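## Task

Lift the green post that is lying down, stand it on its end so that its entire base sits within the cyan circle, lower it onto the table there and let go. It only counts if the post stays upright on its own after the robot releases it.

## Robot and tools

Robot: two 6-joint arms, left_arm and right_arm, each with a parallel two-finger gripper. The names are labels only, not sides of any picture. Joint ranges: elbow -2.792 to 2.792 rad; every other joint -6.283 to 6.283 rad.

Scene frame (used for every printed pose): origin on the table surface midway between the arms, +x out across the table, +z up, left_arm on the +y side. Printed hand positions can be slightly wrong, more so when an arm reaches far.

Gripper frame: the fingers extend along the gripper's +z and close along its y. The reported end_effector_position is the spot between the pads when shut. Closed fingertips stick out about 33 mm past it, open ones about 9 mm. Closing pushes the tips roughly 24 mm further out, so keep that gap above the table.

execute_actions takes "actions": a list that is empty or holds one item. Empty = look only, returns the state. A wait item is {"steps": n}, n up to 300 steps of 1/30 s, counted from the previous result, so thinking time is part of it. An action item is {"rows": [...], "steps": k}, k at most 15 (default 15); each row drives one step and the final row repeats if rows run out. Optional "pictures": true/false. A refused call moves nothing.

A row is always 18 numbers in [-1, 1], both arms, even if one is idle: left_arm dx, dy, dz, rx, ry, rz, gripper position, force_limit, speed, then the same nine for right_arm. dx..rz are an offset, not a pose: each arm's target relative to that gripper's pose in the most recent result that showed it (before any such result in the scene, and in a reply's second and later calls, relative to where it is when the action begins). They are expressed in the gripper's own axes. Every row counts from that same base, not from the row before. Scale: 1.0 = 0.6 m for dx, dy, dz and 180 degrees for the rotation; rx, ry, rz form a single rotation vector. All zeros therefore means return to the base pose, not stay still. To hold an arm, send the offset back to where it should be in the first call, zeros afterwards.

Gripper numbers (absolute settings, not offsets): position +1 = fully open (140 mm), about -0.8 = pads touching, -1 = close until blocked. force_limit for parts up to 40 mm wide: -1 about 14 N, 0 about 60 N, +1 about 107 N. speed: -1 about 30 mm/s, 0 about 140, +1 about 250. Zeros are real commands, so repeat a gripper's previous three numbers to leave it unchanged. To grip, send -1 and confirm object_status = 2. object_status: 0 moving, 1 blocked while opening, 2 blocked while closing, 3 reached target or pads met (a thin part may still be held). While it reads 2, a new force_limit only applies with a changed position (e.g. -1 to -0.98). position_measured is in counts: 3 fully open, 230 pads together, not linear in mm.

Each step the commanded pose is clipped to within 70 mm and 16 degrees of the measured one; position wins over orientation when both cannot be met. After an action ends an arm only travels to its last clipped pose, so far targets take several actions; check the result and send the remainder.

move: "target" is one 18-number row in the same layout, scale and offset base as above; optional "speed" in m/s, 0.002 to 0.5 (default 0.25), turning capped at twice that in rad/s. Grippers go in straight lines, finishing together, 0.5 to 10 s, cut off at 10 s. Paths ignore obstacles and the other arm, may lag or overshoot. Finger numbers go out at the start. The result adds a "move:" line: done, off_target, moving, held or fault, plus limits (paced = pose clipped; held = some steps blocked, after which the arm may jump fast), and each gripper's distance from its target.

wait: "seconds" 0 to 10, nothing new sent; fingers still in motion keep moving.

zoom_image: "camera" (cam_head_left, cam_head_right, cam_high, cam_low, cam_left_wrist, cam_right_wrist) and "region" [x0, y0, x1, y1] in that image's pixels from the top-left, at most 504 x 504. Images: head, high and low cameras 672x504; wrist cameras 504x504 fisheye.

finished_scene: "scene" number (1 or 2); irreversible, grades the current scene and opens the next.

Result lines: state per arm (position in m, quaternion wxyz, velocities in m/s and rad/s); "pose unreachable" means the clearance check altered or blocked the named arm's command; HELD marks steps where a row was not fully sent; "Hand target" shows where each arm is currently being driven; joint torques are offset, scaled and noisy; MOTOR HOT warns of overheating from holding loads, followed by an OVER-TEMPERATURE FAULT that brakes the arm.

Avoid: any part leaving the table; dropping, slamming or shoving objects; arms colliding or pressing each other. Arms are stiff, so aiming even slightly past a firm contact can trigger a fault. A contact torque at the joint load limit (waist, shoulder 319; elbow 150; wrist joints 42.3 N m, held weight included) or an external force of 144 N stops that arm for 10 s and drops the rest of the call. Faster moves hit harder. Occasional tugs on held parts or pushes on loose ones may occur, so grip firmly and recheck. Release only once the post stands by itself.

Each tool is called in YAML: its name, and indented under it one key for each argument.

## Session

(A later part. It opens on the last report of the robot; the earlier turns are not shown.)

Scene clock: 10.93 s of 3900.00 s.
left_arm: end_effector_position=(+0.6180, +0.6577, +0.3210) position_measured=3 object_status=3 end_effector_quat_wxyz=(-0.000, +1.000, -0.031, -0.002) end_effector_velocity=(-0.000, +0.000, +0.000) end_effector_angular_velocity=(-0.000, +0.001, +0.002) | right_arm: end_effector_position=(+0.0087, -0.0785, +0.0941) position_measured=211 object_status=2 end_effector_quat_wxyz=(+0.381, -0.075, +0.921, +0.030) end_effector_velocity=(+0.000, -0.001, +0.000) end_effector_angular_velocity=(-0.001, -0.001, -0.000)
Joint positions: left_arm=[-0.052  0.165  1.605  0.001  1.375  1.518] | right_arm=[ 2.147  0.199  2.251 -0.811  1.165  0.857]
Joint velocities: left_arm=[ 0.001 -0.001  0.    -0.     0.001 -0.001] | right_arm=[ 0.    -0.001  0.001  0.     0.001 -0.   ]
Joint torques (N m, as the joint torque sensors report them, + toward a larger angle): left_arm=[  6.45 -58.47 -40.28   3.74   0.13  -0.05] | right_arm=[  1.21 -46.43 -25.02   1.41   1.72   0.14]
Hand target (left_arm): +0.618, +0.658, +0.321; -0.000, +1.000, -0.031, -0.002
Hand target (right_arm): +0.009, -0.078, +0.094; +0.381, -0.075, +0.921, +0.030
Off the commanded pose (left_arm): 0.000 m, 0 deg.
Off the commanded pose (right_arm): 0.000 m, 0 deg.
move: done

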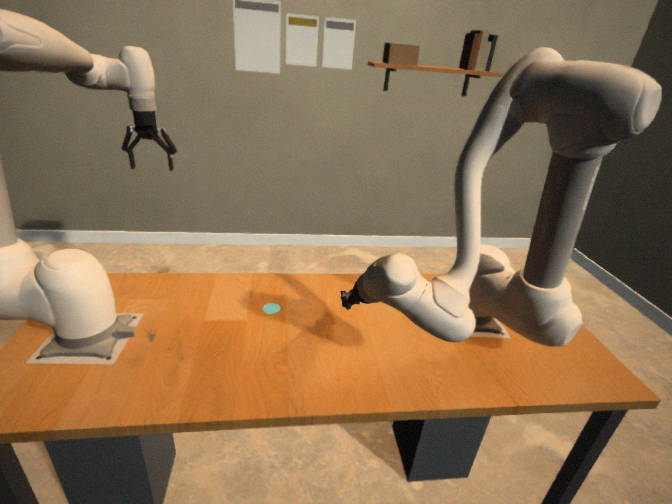

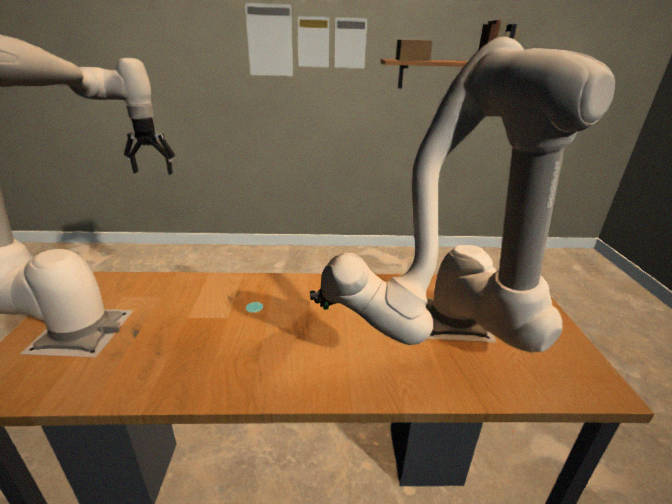

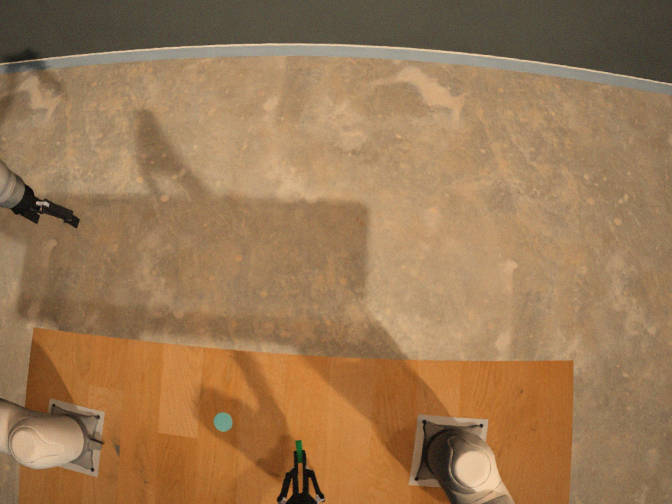

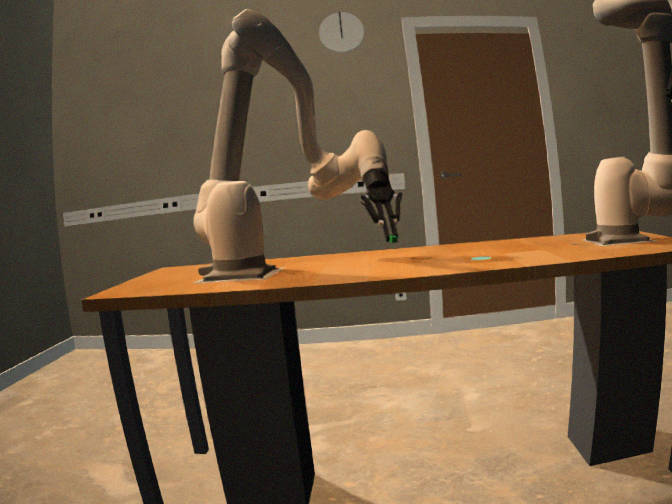

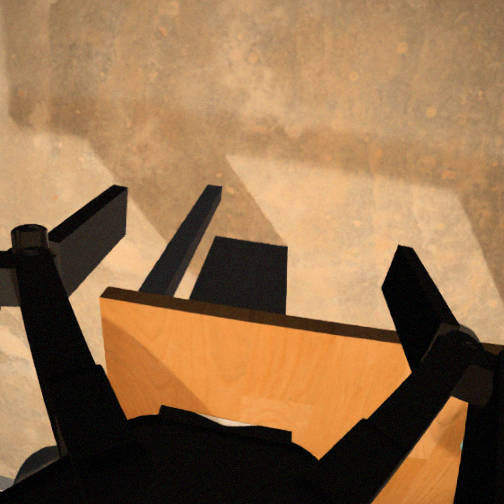

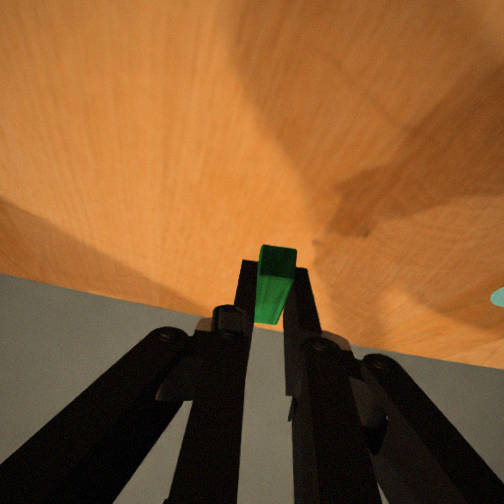

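move:
  target: [0,0,0,0,0,0,1,0,0,-0.188,0.385,0.188,0,0.5,0,-1,0.2,-0.7]
  speed: 0.3

zoom_image:
  camera: "cam_low"
  region: [430,200,540,280]

zoom_image:
  camera: "cam_head_left"
  region: [220,250,330,330]

zoom_image:
  camera: "cam_high"
  region: [170,380,280,460]

Scene clock: 14.63 s of 3900.00 s.
left_arm: end_effector_position=(+0.6180, +0.6577, +0.3210) position_measured=3 object_status=3 end_effector_quat_wxyz=(-0.000, +1.000, -0.031, -0.002) end_effector_velocity=(+0.000, +0.001, +0.001) end_effector_angular_velocity=(-0.001, -0.002, +0.000) | right_arm: end_effector_position=(+0.1282, +0.1758, +0.0945) position_measured=211 object_status=2 end_effector_quat_wxyz=(-0.382, -0.075, +0.921, -0.031) end_effector_velocity=(+0.000, +0.000, -0.000) end_effector_angular_velocity=(-0.000, +0.001, +0.000)
Joint positions: left_arm=[-0.052  0.165  1.605  0.001  1.375  1.518] | right_arm=[ 1.188  0.604  1.606  0.616  1.479 -0.855]
Joint velocities: left_arm=[ 0.001 -0.001 -0.001 -0.    -0.001  0.001] | right_arm=[-0.     0.001 -0.001  0.     0.001 -0.   ]
Joint torques (N m, as the joint torque sensors report them, + toward a larger angle): left_arm=[  3.79 -53.98 -40.19   3.53  -0.04  -0.27] | right_arm=[  0.33 -95.15 -35.92   4.53   1.4    0.45]
Hand target (left_arm): +0.618, +0.658, +0.321; -0.000, +1.000, -0.031, -0.002
Hand target (right_arm): +0.128, +0.176, +0.094; -0.382, -0.075, +0.921, -0.031
Off the commanded pose (left_arm): 0.000 m, 0 deg.
Off the commanded pose (right_arm): 0.001 m, 0 deg.
move: done

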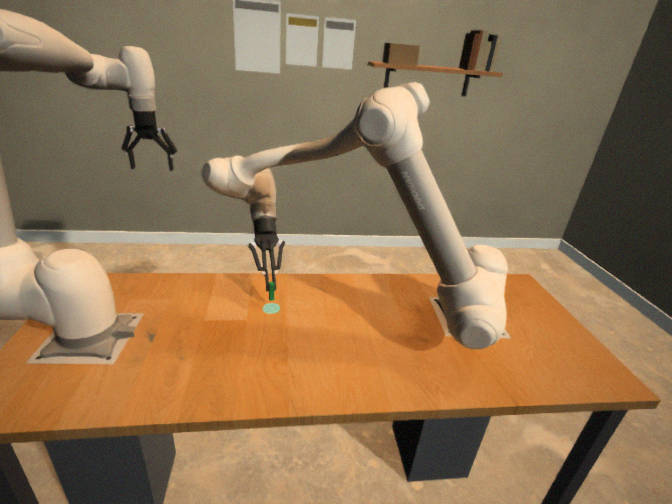

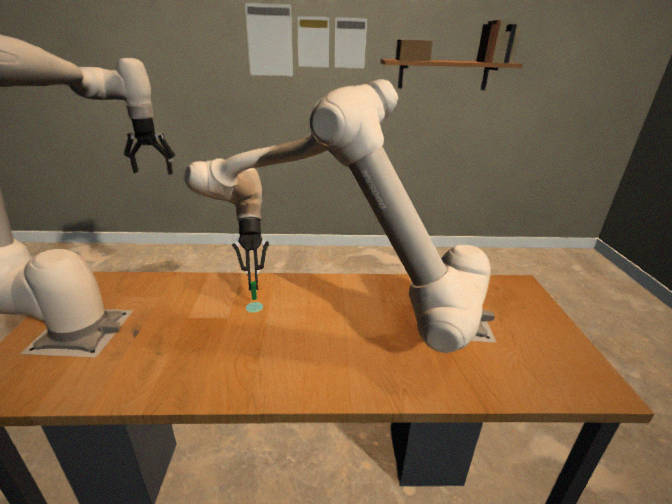

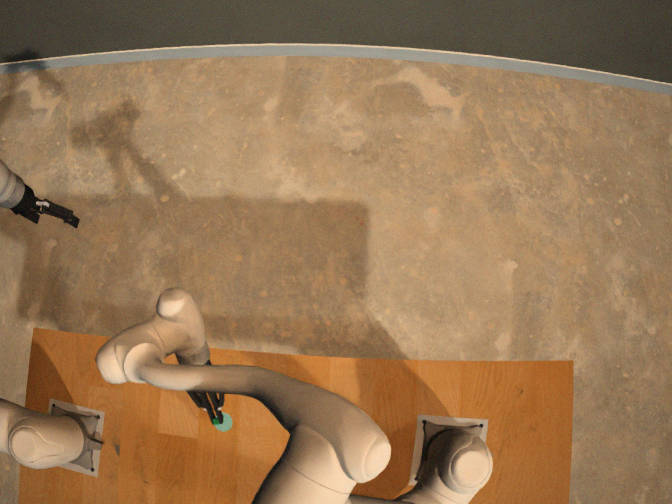

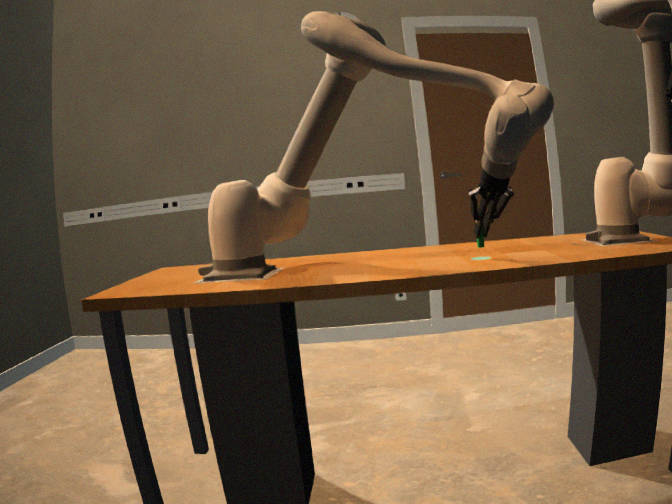

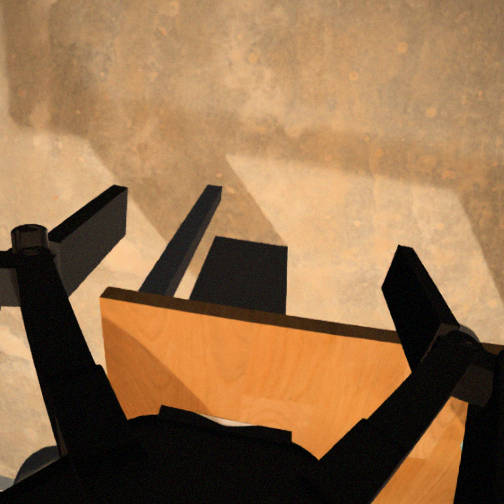

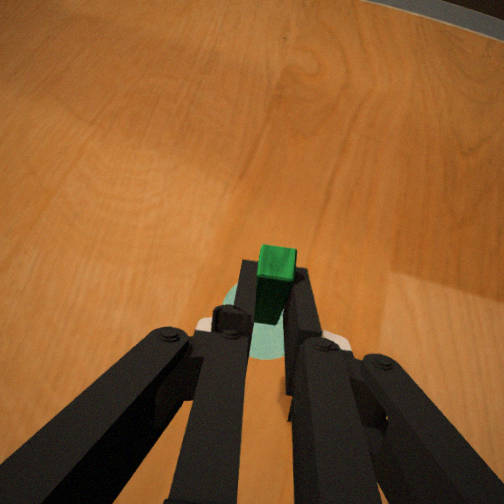

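Region (430, 200, 540, 280) of cam_low's 672x504 image, scaled by 4.582, with more detail than that image has; it fills the top 367 rows of this view, and the rest is white.

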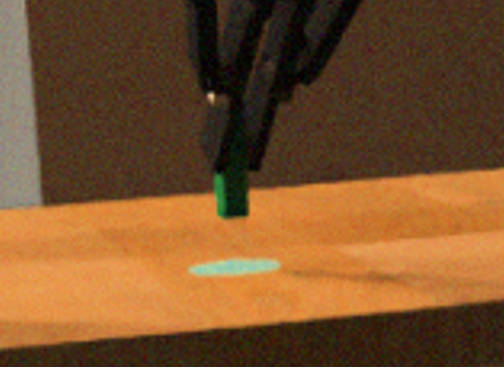

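Region (220, 250, 330, 330) of cam_head_left's 672x504 image, scaled by 4.582, with more detail than that image has; it fills the top 367 rows of this view, and the rest is white.

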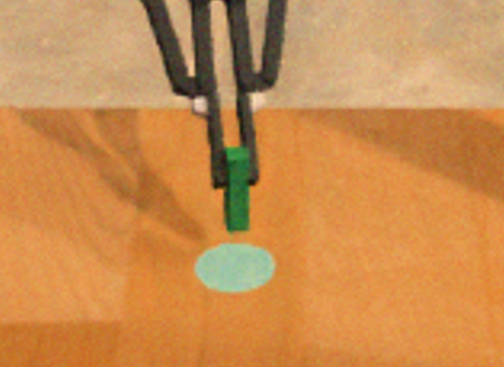

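Region (170, 380, 280, 460) of cam_high's 672x504 image, scaled by 4.582, with more detail than that image has; it fills the top 367 rows of this view, and the rest is white.

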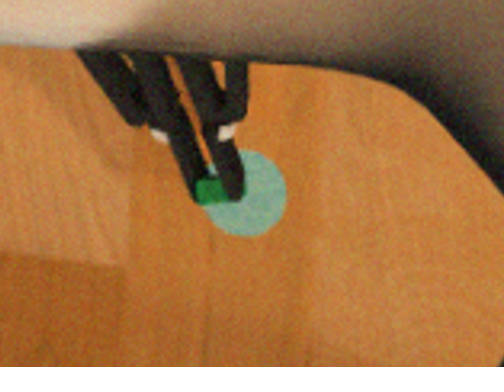

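move:
  target: [0,0,0,0,0,0,1,0,0,-0.02,0,0.0365,0,0,0,-1,0.2,-0.7]
  speed: 0.04

zoom_image:
  camera: "cam_low"
  region: [450,230,510,275]

zoom_image:
  camera: "cam_head_left"
  region: [240,280,300,325]

Scene clock: 16.13 s of 3900.00 s.
left_arm: end_effector_position=(+0.6180, +0.6577, +0.3210) position_measured=3 object_status=3 end_effector_quat_wxyz=(-0.000, +1.000, -0.031, -0.002) end_effector_velocity=(+0.000, -0.000, +0.001) end_effector_angular_velocity=(+0.001, -0.001, -0.000) | right_arm: end_effector_position=(+0.1213, +0.1747, +0.0706) position_measured=211 object_status=2 end_effector_quat_wxyz=(-0.382, -0.075, +0.921, -0.031) end_effector_velocity=(-0.000, -0.000, +0.000) end_effector_angular_velocity=(+0.000, +0.001, +0.001)
Joint positions: left_arm=[-0.052  0.165  1.605  0.001  1.375  1.518] | right_arm=[ 1.195  0.623  1.626  0.622  1.444 -0.873]
Joint velocities: left_arm=[-0.001 -0.001 -0.     0.001 -0.    -0.001] | right_arm=[ 0.     0.    -0.001 -0.     0.001 -0.001]
Joint torques (N m, as the joint torque sensors report them, + toward a larger angle): left_arm=[  5.17 -56.01 -40.77   3.5    0.22   0.26] | right_arm=[  2.48 -96.28 -33.98   4.46   1.5    0.39]
Hand target (left_arm): +0.618, +0.658, +0.321; -0.000, +1.000, -0.031, -0.002
Hand target (right_arm): +0.121, +0.175, +0.071; -0.382, -0.075, +0.921, -0.031
Off the commanded pose (left_arm): 0.000 m, 0 deg.
Off the commanded pose (right_arm): 0.000 m, 0 deg.
move: done

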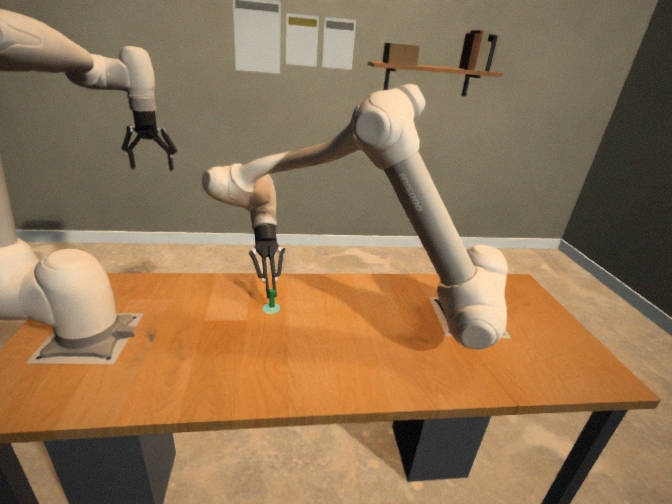

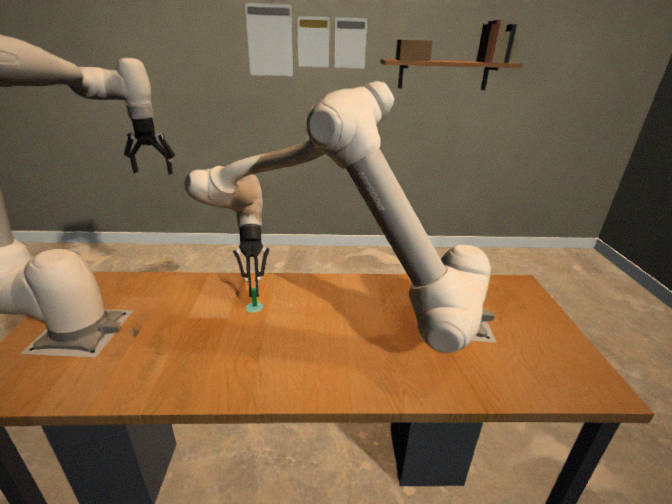

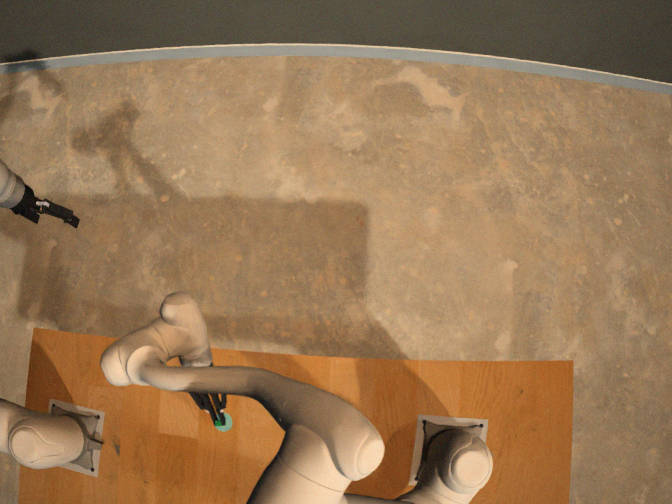

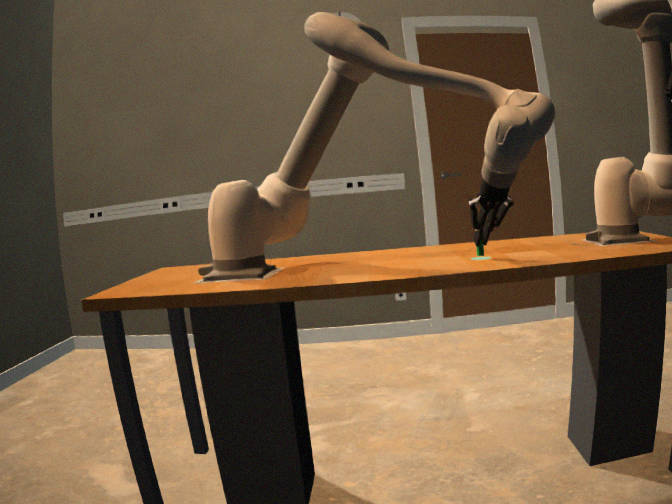

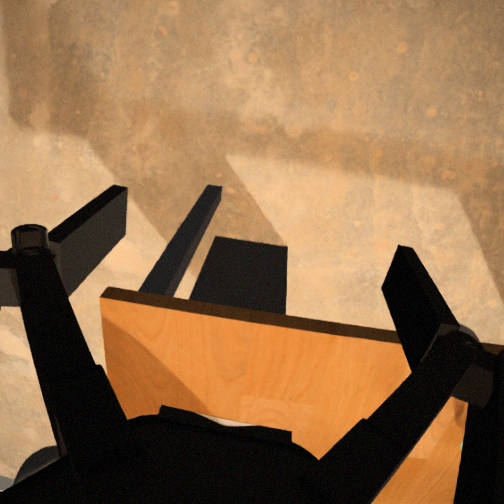

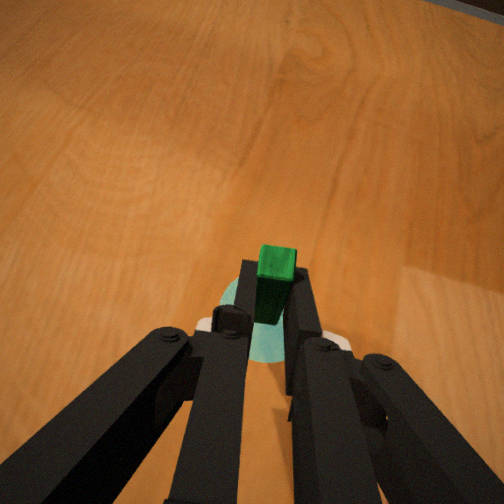

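Region (450, 230, 510, 275) of cam_low's 672x504 image, scaled by 8.400, with more detail than that image has; it fills the top 378 rows of this view, and the rest is white.

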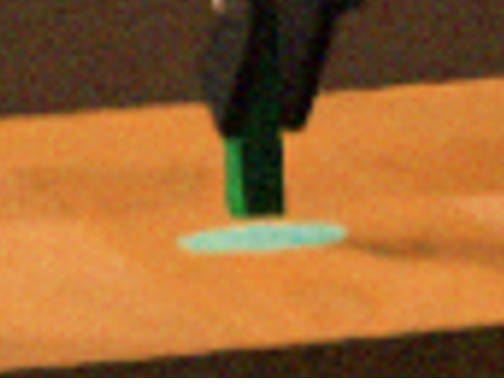

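Region (240, 280, 300, 325) of cam_head_left's 672x504 image, scaled by 8.400, with more detail than that image has; it fills the top 378 rows of this view, and the rest is white.

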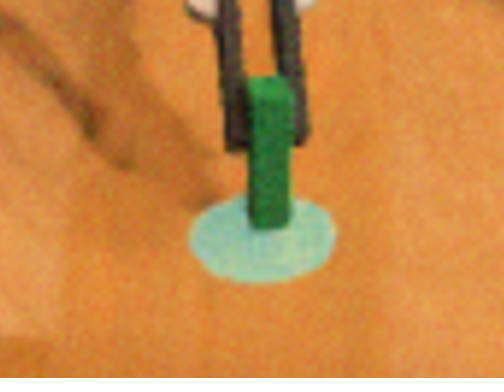

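About 8–9 mm left.

move:
  target: [0,0,0,0,0,0,1,0,0,-0.0095,0.003,0.0095,0,0,0,-1,0.2,-0.7]
  speed: 0.012

zoom_image:
  camera: "cam_low"
  region: [450,230,510,275]

zoom_image:
  camera: "cam_head_left"
  region: [240,280,300,325]

Scene clock: 19.47 s of 3900.00 s.
left_arm: end_effector_position=(+0.6180, +0.6577, +0.3210) position_measured=3 object_status=3 end_effector_quat_wxyz=(-0.000, +1.000, -0.031, -0.002) end_effector_velocity=(-0.000, +0.001, -0.001) end_effector_angular_velocity=(+0.001, +0.002, +0.001) | right_arm: end_effector_position=(+0.1210, +0.1764, +0.0625) position_measured=211 object_status=2 end_effector_quat_wxyz=(-0.382, -0.075, +0.921, -0.031) end_effector_velocity=(-0.000, -0.000, +0.000) end_effector_angular_velocity=(-0.000, +0.001, +0.001)
Joint positions: left_arm=[-0.052  0.165  1.605  0.001  1.375  1.518] | right_arm=[ 1.197  0.633  1.626  0.624  1.436 -0.878]
Joint velocities: left_arm=[0.002 0.001 0.    0.001 0.001 0.   ] | right_arm=[ 0.     0.    -0.    -0.     0.001 -0.   ]
Joint torques (N m, as the joint torque sensors report them, + toward a larger angle): left_arm=[  4.65 -57.1  -41.12   3.64   0.24   0.07] | right_arm=[  2.01 -97.58 -34.38   4.51   1.56   0.28]
Hand target (left_arm): +0.618, +0.658, +0.321; -0.000, +1.000, -0.031, -0.002
Hand target (right_arm): +0.121, +0.176, +0.063; -0.382, -0.075, +0.921, -0.031
Off the commanded pose (left_arm): 0.000 m, 0 deg.
Off the commanded pose (right_arm): 0.000 m, 0 deg.
move: done

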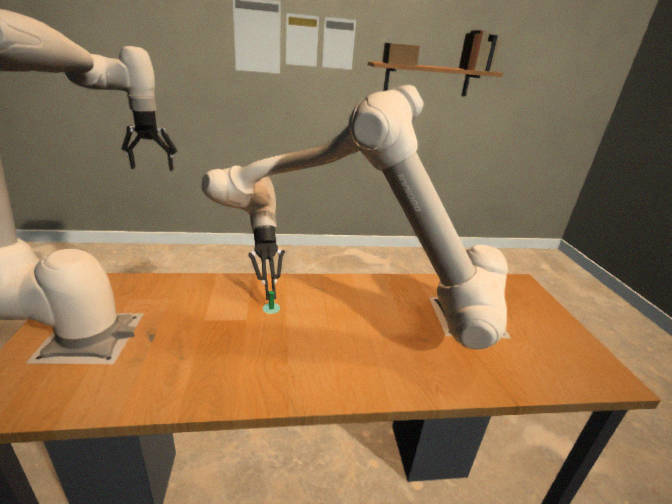

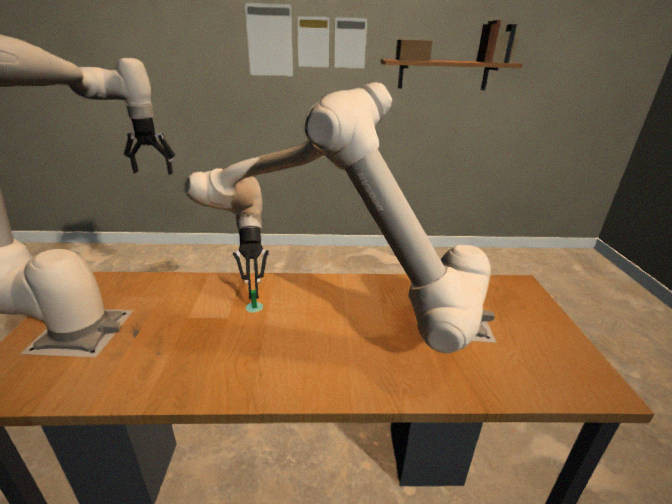

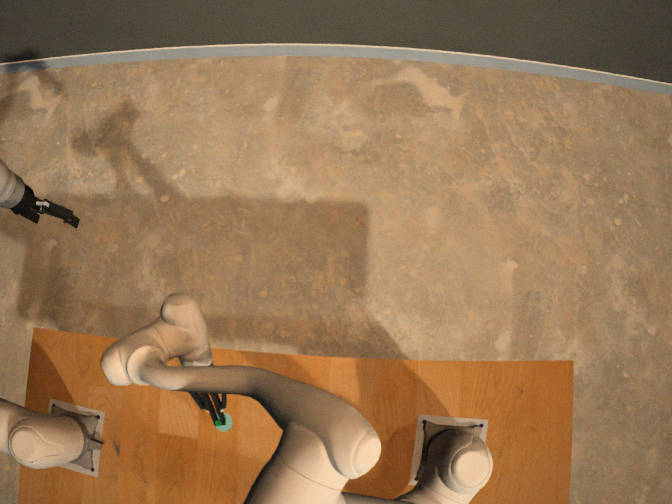

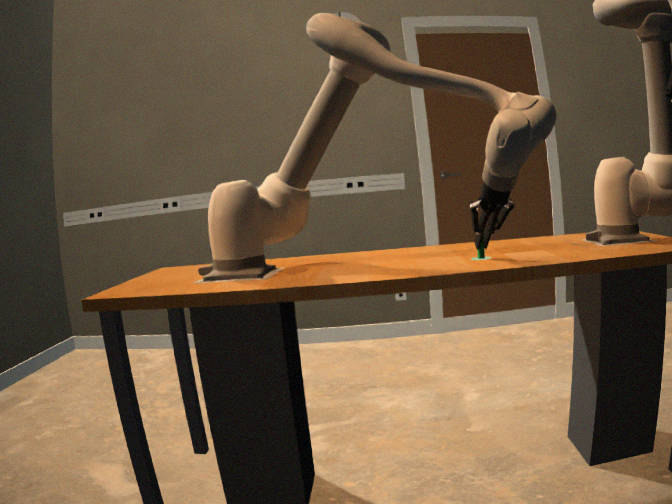

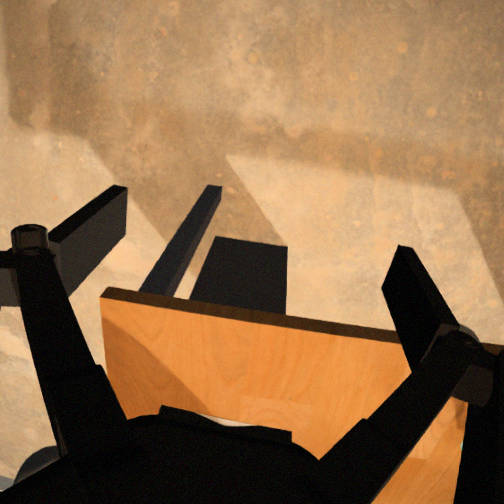

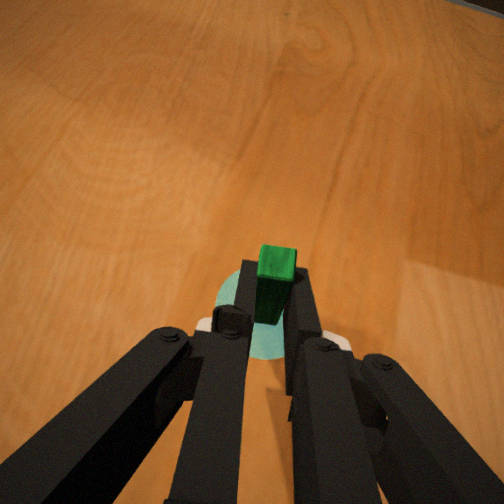

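Region (450, 230, 510, 275) of cam_low's 672x504 image, scaled by 8.400, with more detail than that image has; it fills the top 378 rows of this view, and the rest is white.

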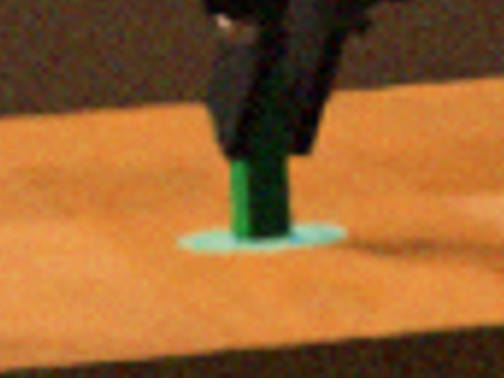

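Region (240, 280, 300, 325) of cam_head_left's 672x504 image, scaled by 8.400, with more detail than that image has; it fills the top 378 rows of this view, and the rest is white.

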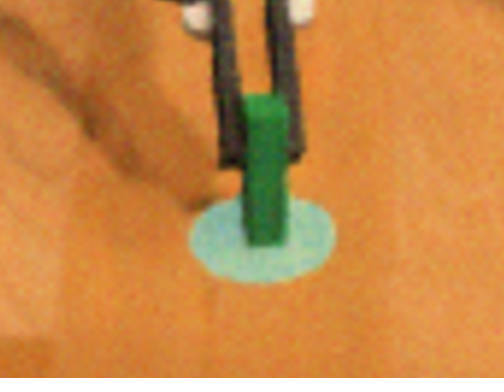

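move:
  target: [0,0,0,0,0,0,1,0,0,-0.0017,0,0.0017,0,0,0,-1,0.2,-0.7]
  speed: 0.005

move:
  target: [0,0,0,0,0,0,1,0,0,0,0,0,0,0,0,-0.3,0.2,-0.7]

move:
  target: [0,0,0,0,0,0,1,0,0,0,0,-0.1,0,0,0,-0.3,0.2,-0.7]
  speed: 0.15

Scene clock: 20.63 s of 3900.00 s.
left_arm: end_effector_position=(+0.6180, +0.6577, +0.3210) position_measured=3 object_status=3 end_effector_quat_wxyz=(-0.000, +1.000, -0.031, -0.002) end_effector_velocity=(-0.000, -0.001, -0.000) end_effector_angular_velocity=(-0.001, +0.001, -0.001) | right_arm: end_effector_position=(+0.1209, +0.1764, +0.0612) position_measured=211 object_status=2 end_effector_quat_wxyz=(-0.382, -0.075, +0.921, -0.031) end_effector_velocity=(+0.000, +0.000, -0.000) end_effector_angular_velocity=(-0.000, +0.000, +0.000)
Joint positions: left_arm=[-0.052  0.165  1.605  0.001  1.375  1.518] | right_arm=[ 1.197  0.634  1.627  0.624  1.434 -0.879]
Joint velocities: left_arm=[-0.001  0.     0.    -0.002  0.     0.001] | right_arm=[ 0.  0. -0. -0.  0. -0.]
Joint torques (N m, as the joint torque sensors report them, + toward a larger angle): left_arm=[  3.39 -56.29 -40.92   3.61   0.3   -0.18] | right_arm=[ 12.79 -42.02  -9.33  -3.65 -12.96   0.25]
Hand target (left_arm): +0.618, +0.658, +0.321; -0.000, +1.000, -0.031, -0.002
Hand target (right_arm): +0.121, +0.176, +0.061; -0.382, -0.075, +0.921, -0.031
Off the commanded pose (left_arm): 0.000 m, 0 deg.
Off the commanded pose (right_arm): 0.000 m, 0 deg.
move: done

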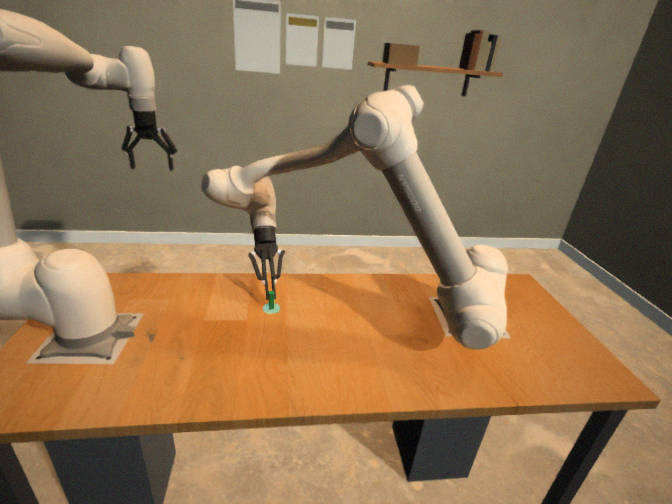

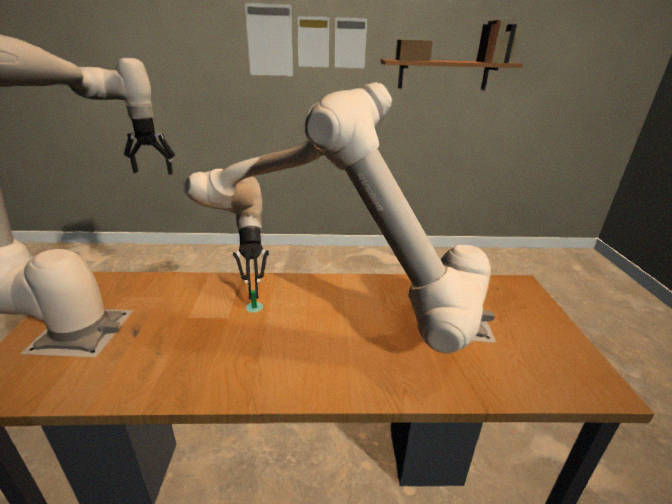

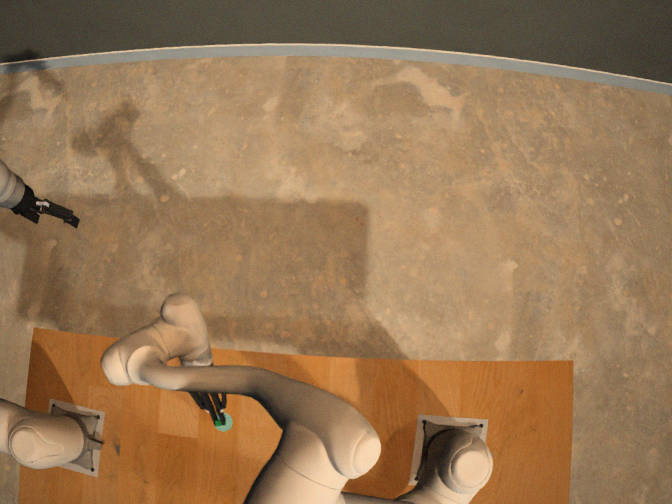

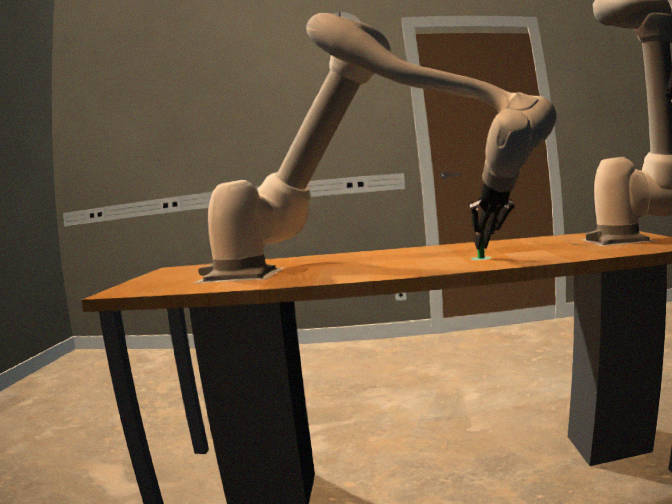

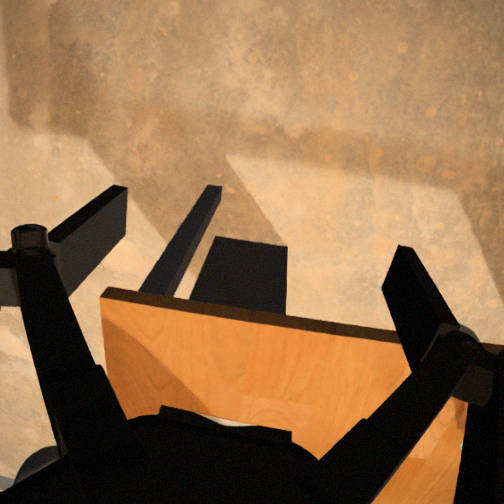

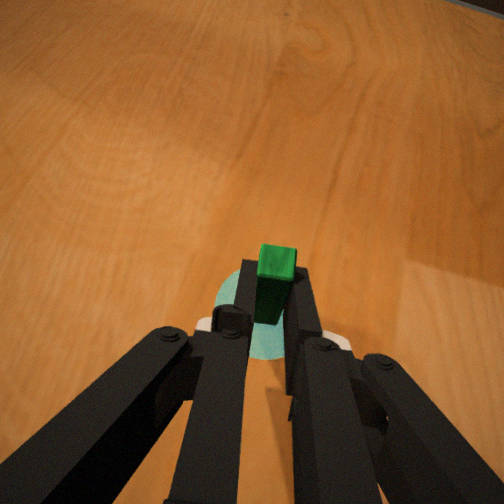

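Scene clock: 21.30 s of 3900.00 s.
left_arm: end_effector_position=(+0.6180, +0.6577, +0.3210) position_measured=3 object_status=3 end_effector_quat_wxyz=(-0.000, +1.000, -0.031, -0.002) end_effector_velocity=(-0.000, +0.000, -0.000) end_effector_angular_velocity=(+0.000, +0.001, -0.001) | right_arm: end_effector_position=(+0.1209, +0.1764, +0.0612) position_measured=167 object_status=3 end_effector_quat_wxyz=(-0.382, -0.075, +0.921, -0.031) end_effector_velocity=(-0.000, -0.000, -0.000) end_effector_angular_velocity=(-0.000, +0.000, -0.000)
Joint positions: left_arm=[-0.052  0.165  1.605  0.001  1.375  1.518] | right_arm=[ 1.197  0.634  1.627  0.624  1.434 -0.879]
Joint velocities: left_arm=[ 0.     0.    -0.    -0.     0.001  0.001] | right_arm=[-0.  0.  0.  0. -0.  0.]
Joint torques (N m, as the joint torque sensors report them, + toward a larger angle): left_arm=[  4.73 -56.22 -41.46   3.53   0.15  -0.1 ] | right_arm=[  0.81 -95.68 -34.32   4.59   1.55   0.34]
Hand target (left_arm): +0.618, +0.658, +0.321; -0.000, +1.000, -0.031, -0.002
Hand target (right_arm): +0.121, +0.176, +0.061; -0.382, -0.075, +0.921, -0.031
Off the commanded pose (left_arm): 0.000 m, 0 deg.
Off the commanded pose (right_arm): 0.000 m, 0 deg.
move: done

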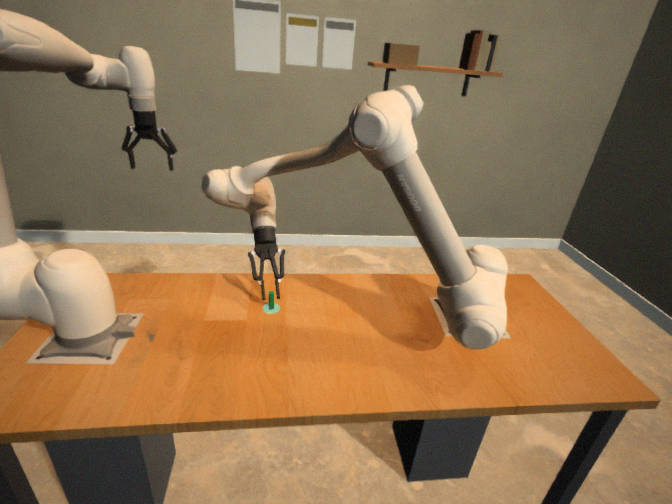

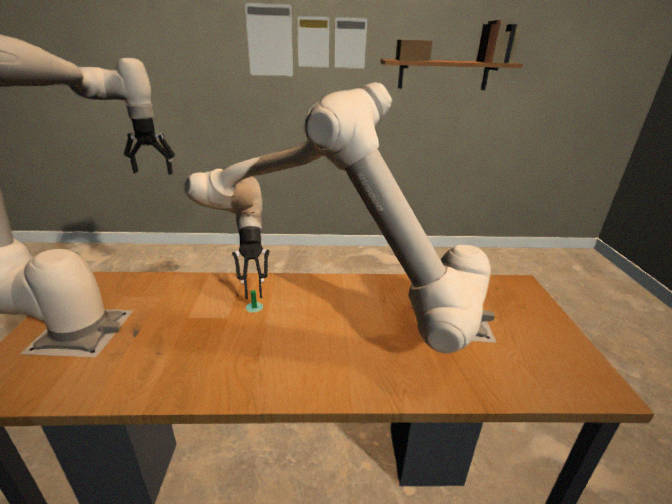

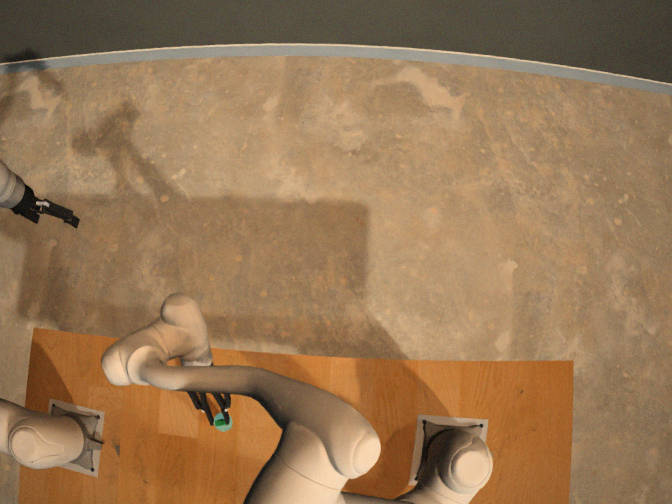

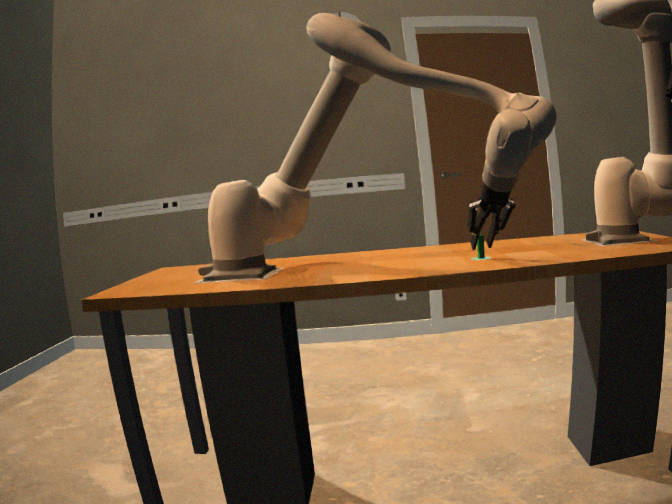

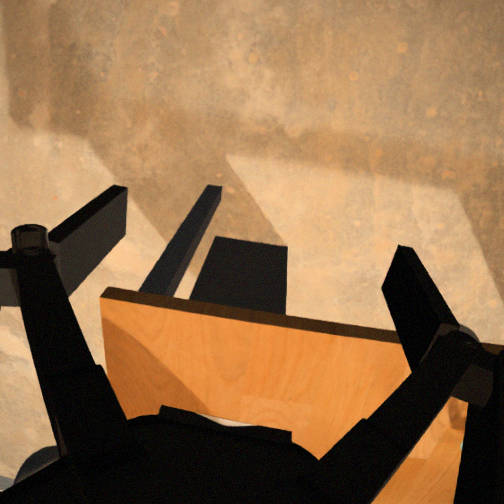

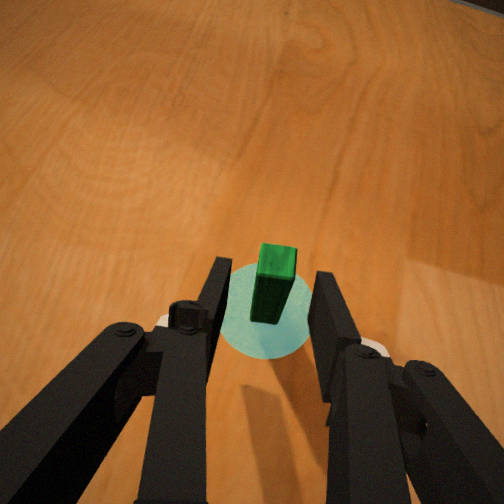

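Scene clock: 22.03 s of 3900.00 s.
left_arm: end_effector_position=(+0.6180, +0.6577, +0.3210) position_measured=3 object_status=3 end_effector_quat_wxyz=(-0.000, +1.000, -0.031, -0.002) end_effector_velocity=(-0.000, -0.000, +0.001) end_effector_angular_velocity=(-0.001, -0.002, -0.000) | right_arm: end_effector_position=(+0.1627, +0.1833, +0.1037) position_measured=167 object_status=3 end_effector_quat_wxyz=(-0.382, -0.075, +0.921, -0.031) end_effector_velocity=(+0.000, -0.000, -0.000) end_effector_angular_velocity=(-0.001, +0.000, -0.000)
Joint positions: left_arm=[-0.052  0.165  1.605  0.001  1.375  1.518] | right_arm=[ 1.155  0.623  1.551  0.597  1.524 -0.857]
Joint velocities: left_arm=[-0.    -0.002  0.    -0.001 -0.     0.   ] | right_arm=[-0.     0.     0.001 -0.     0.    -0.   ]
Joint torques (N m, as the joint torque sensors report them, + toward a larger angle): left_arm=[  6.24 -55.36 -41.18   3.63   0.05  -0.07] | right_arm=[  0.92 -98.43 -36.13   4.59   1.45   0.43]
Hand target (left_arm): +0.618, +0.658, +0.321; -0.000, +1.000, -0.031, -0.002
Hand target (right_arm): +0.163, +0.183, +0.104; -0.382, -0.075, +0.921, -0.031
Off the commanded pose (left_arm): 0.000 m, 0 deg.
Off the commanded pose (right_arm): 0.000 m, 0 deg.
move: done

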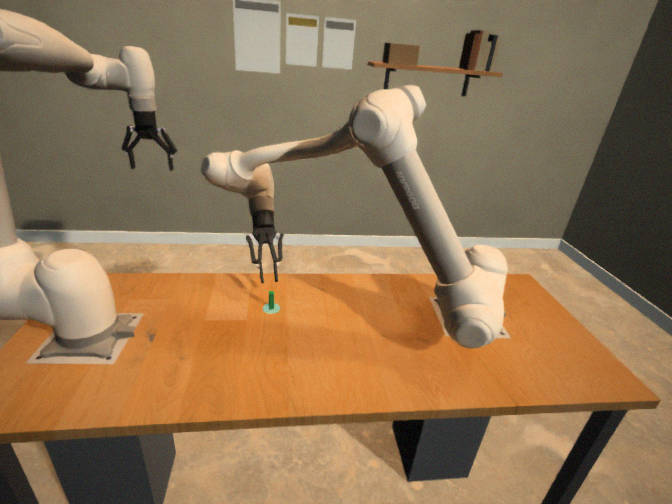

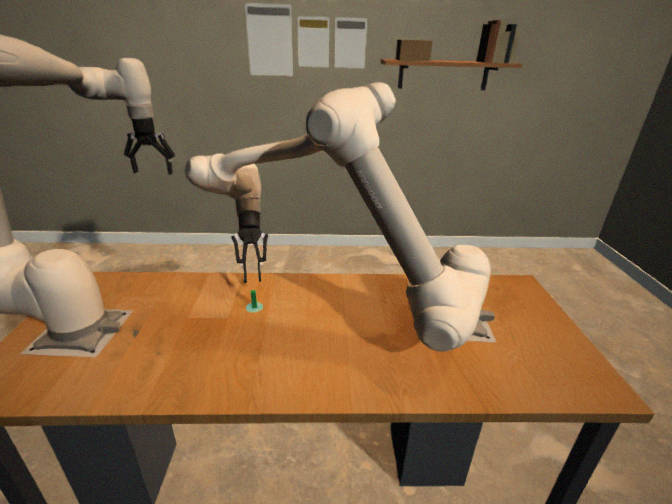

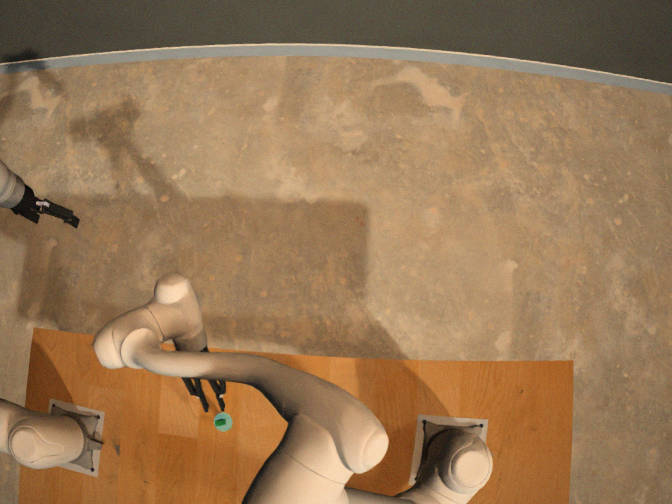

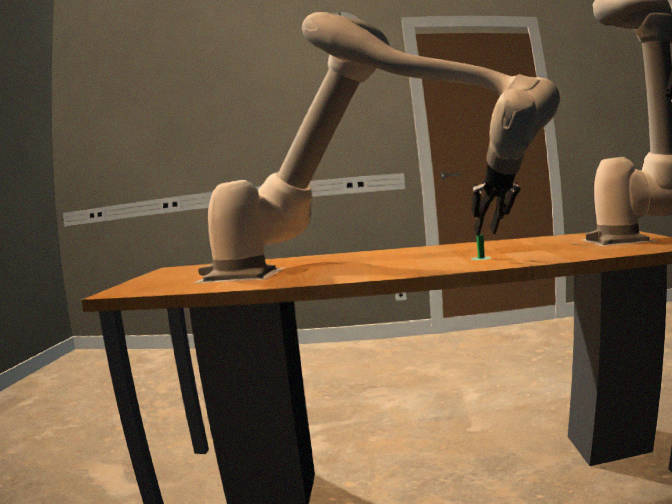

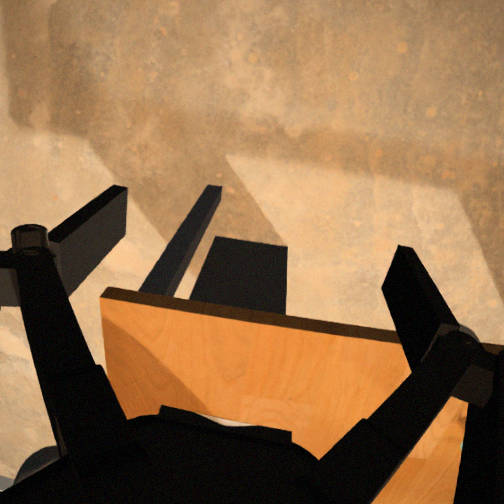

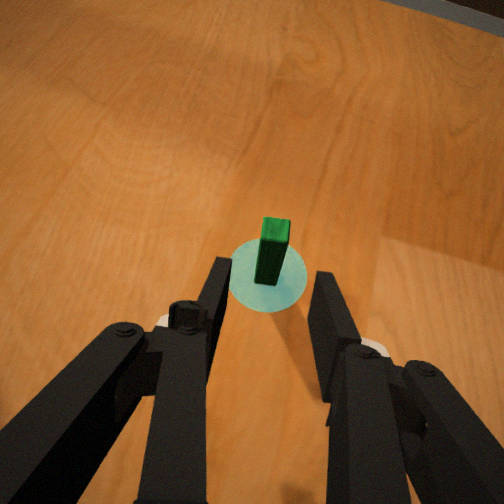

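finished_scene:
  scene: 1

The scene is finished: the task was done.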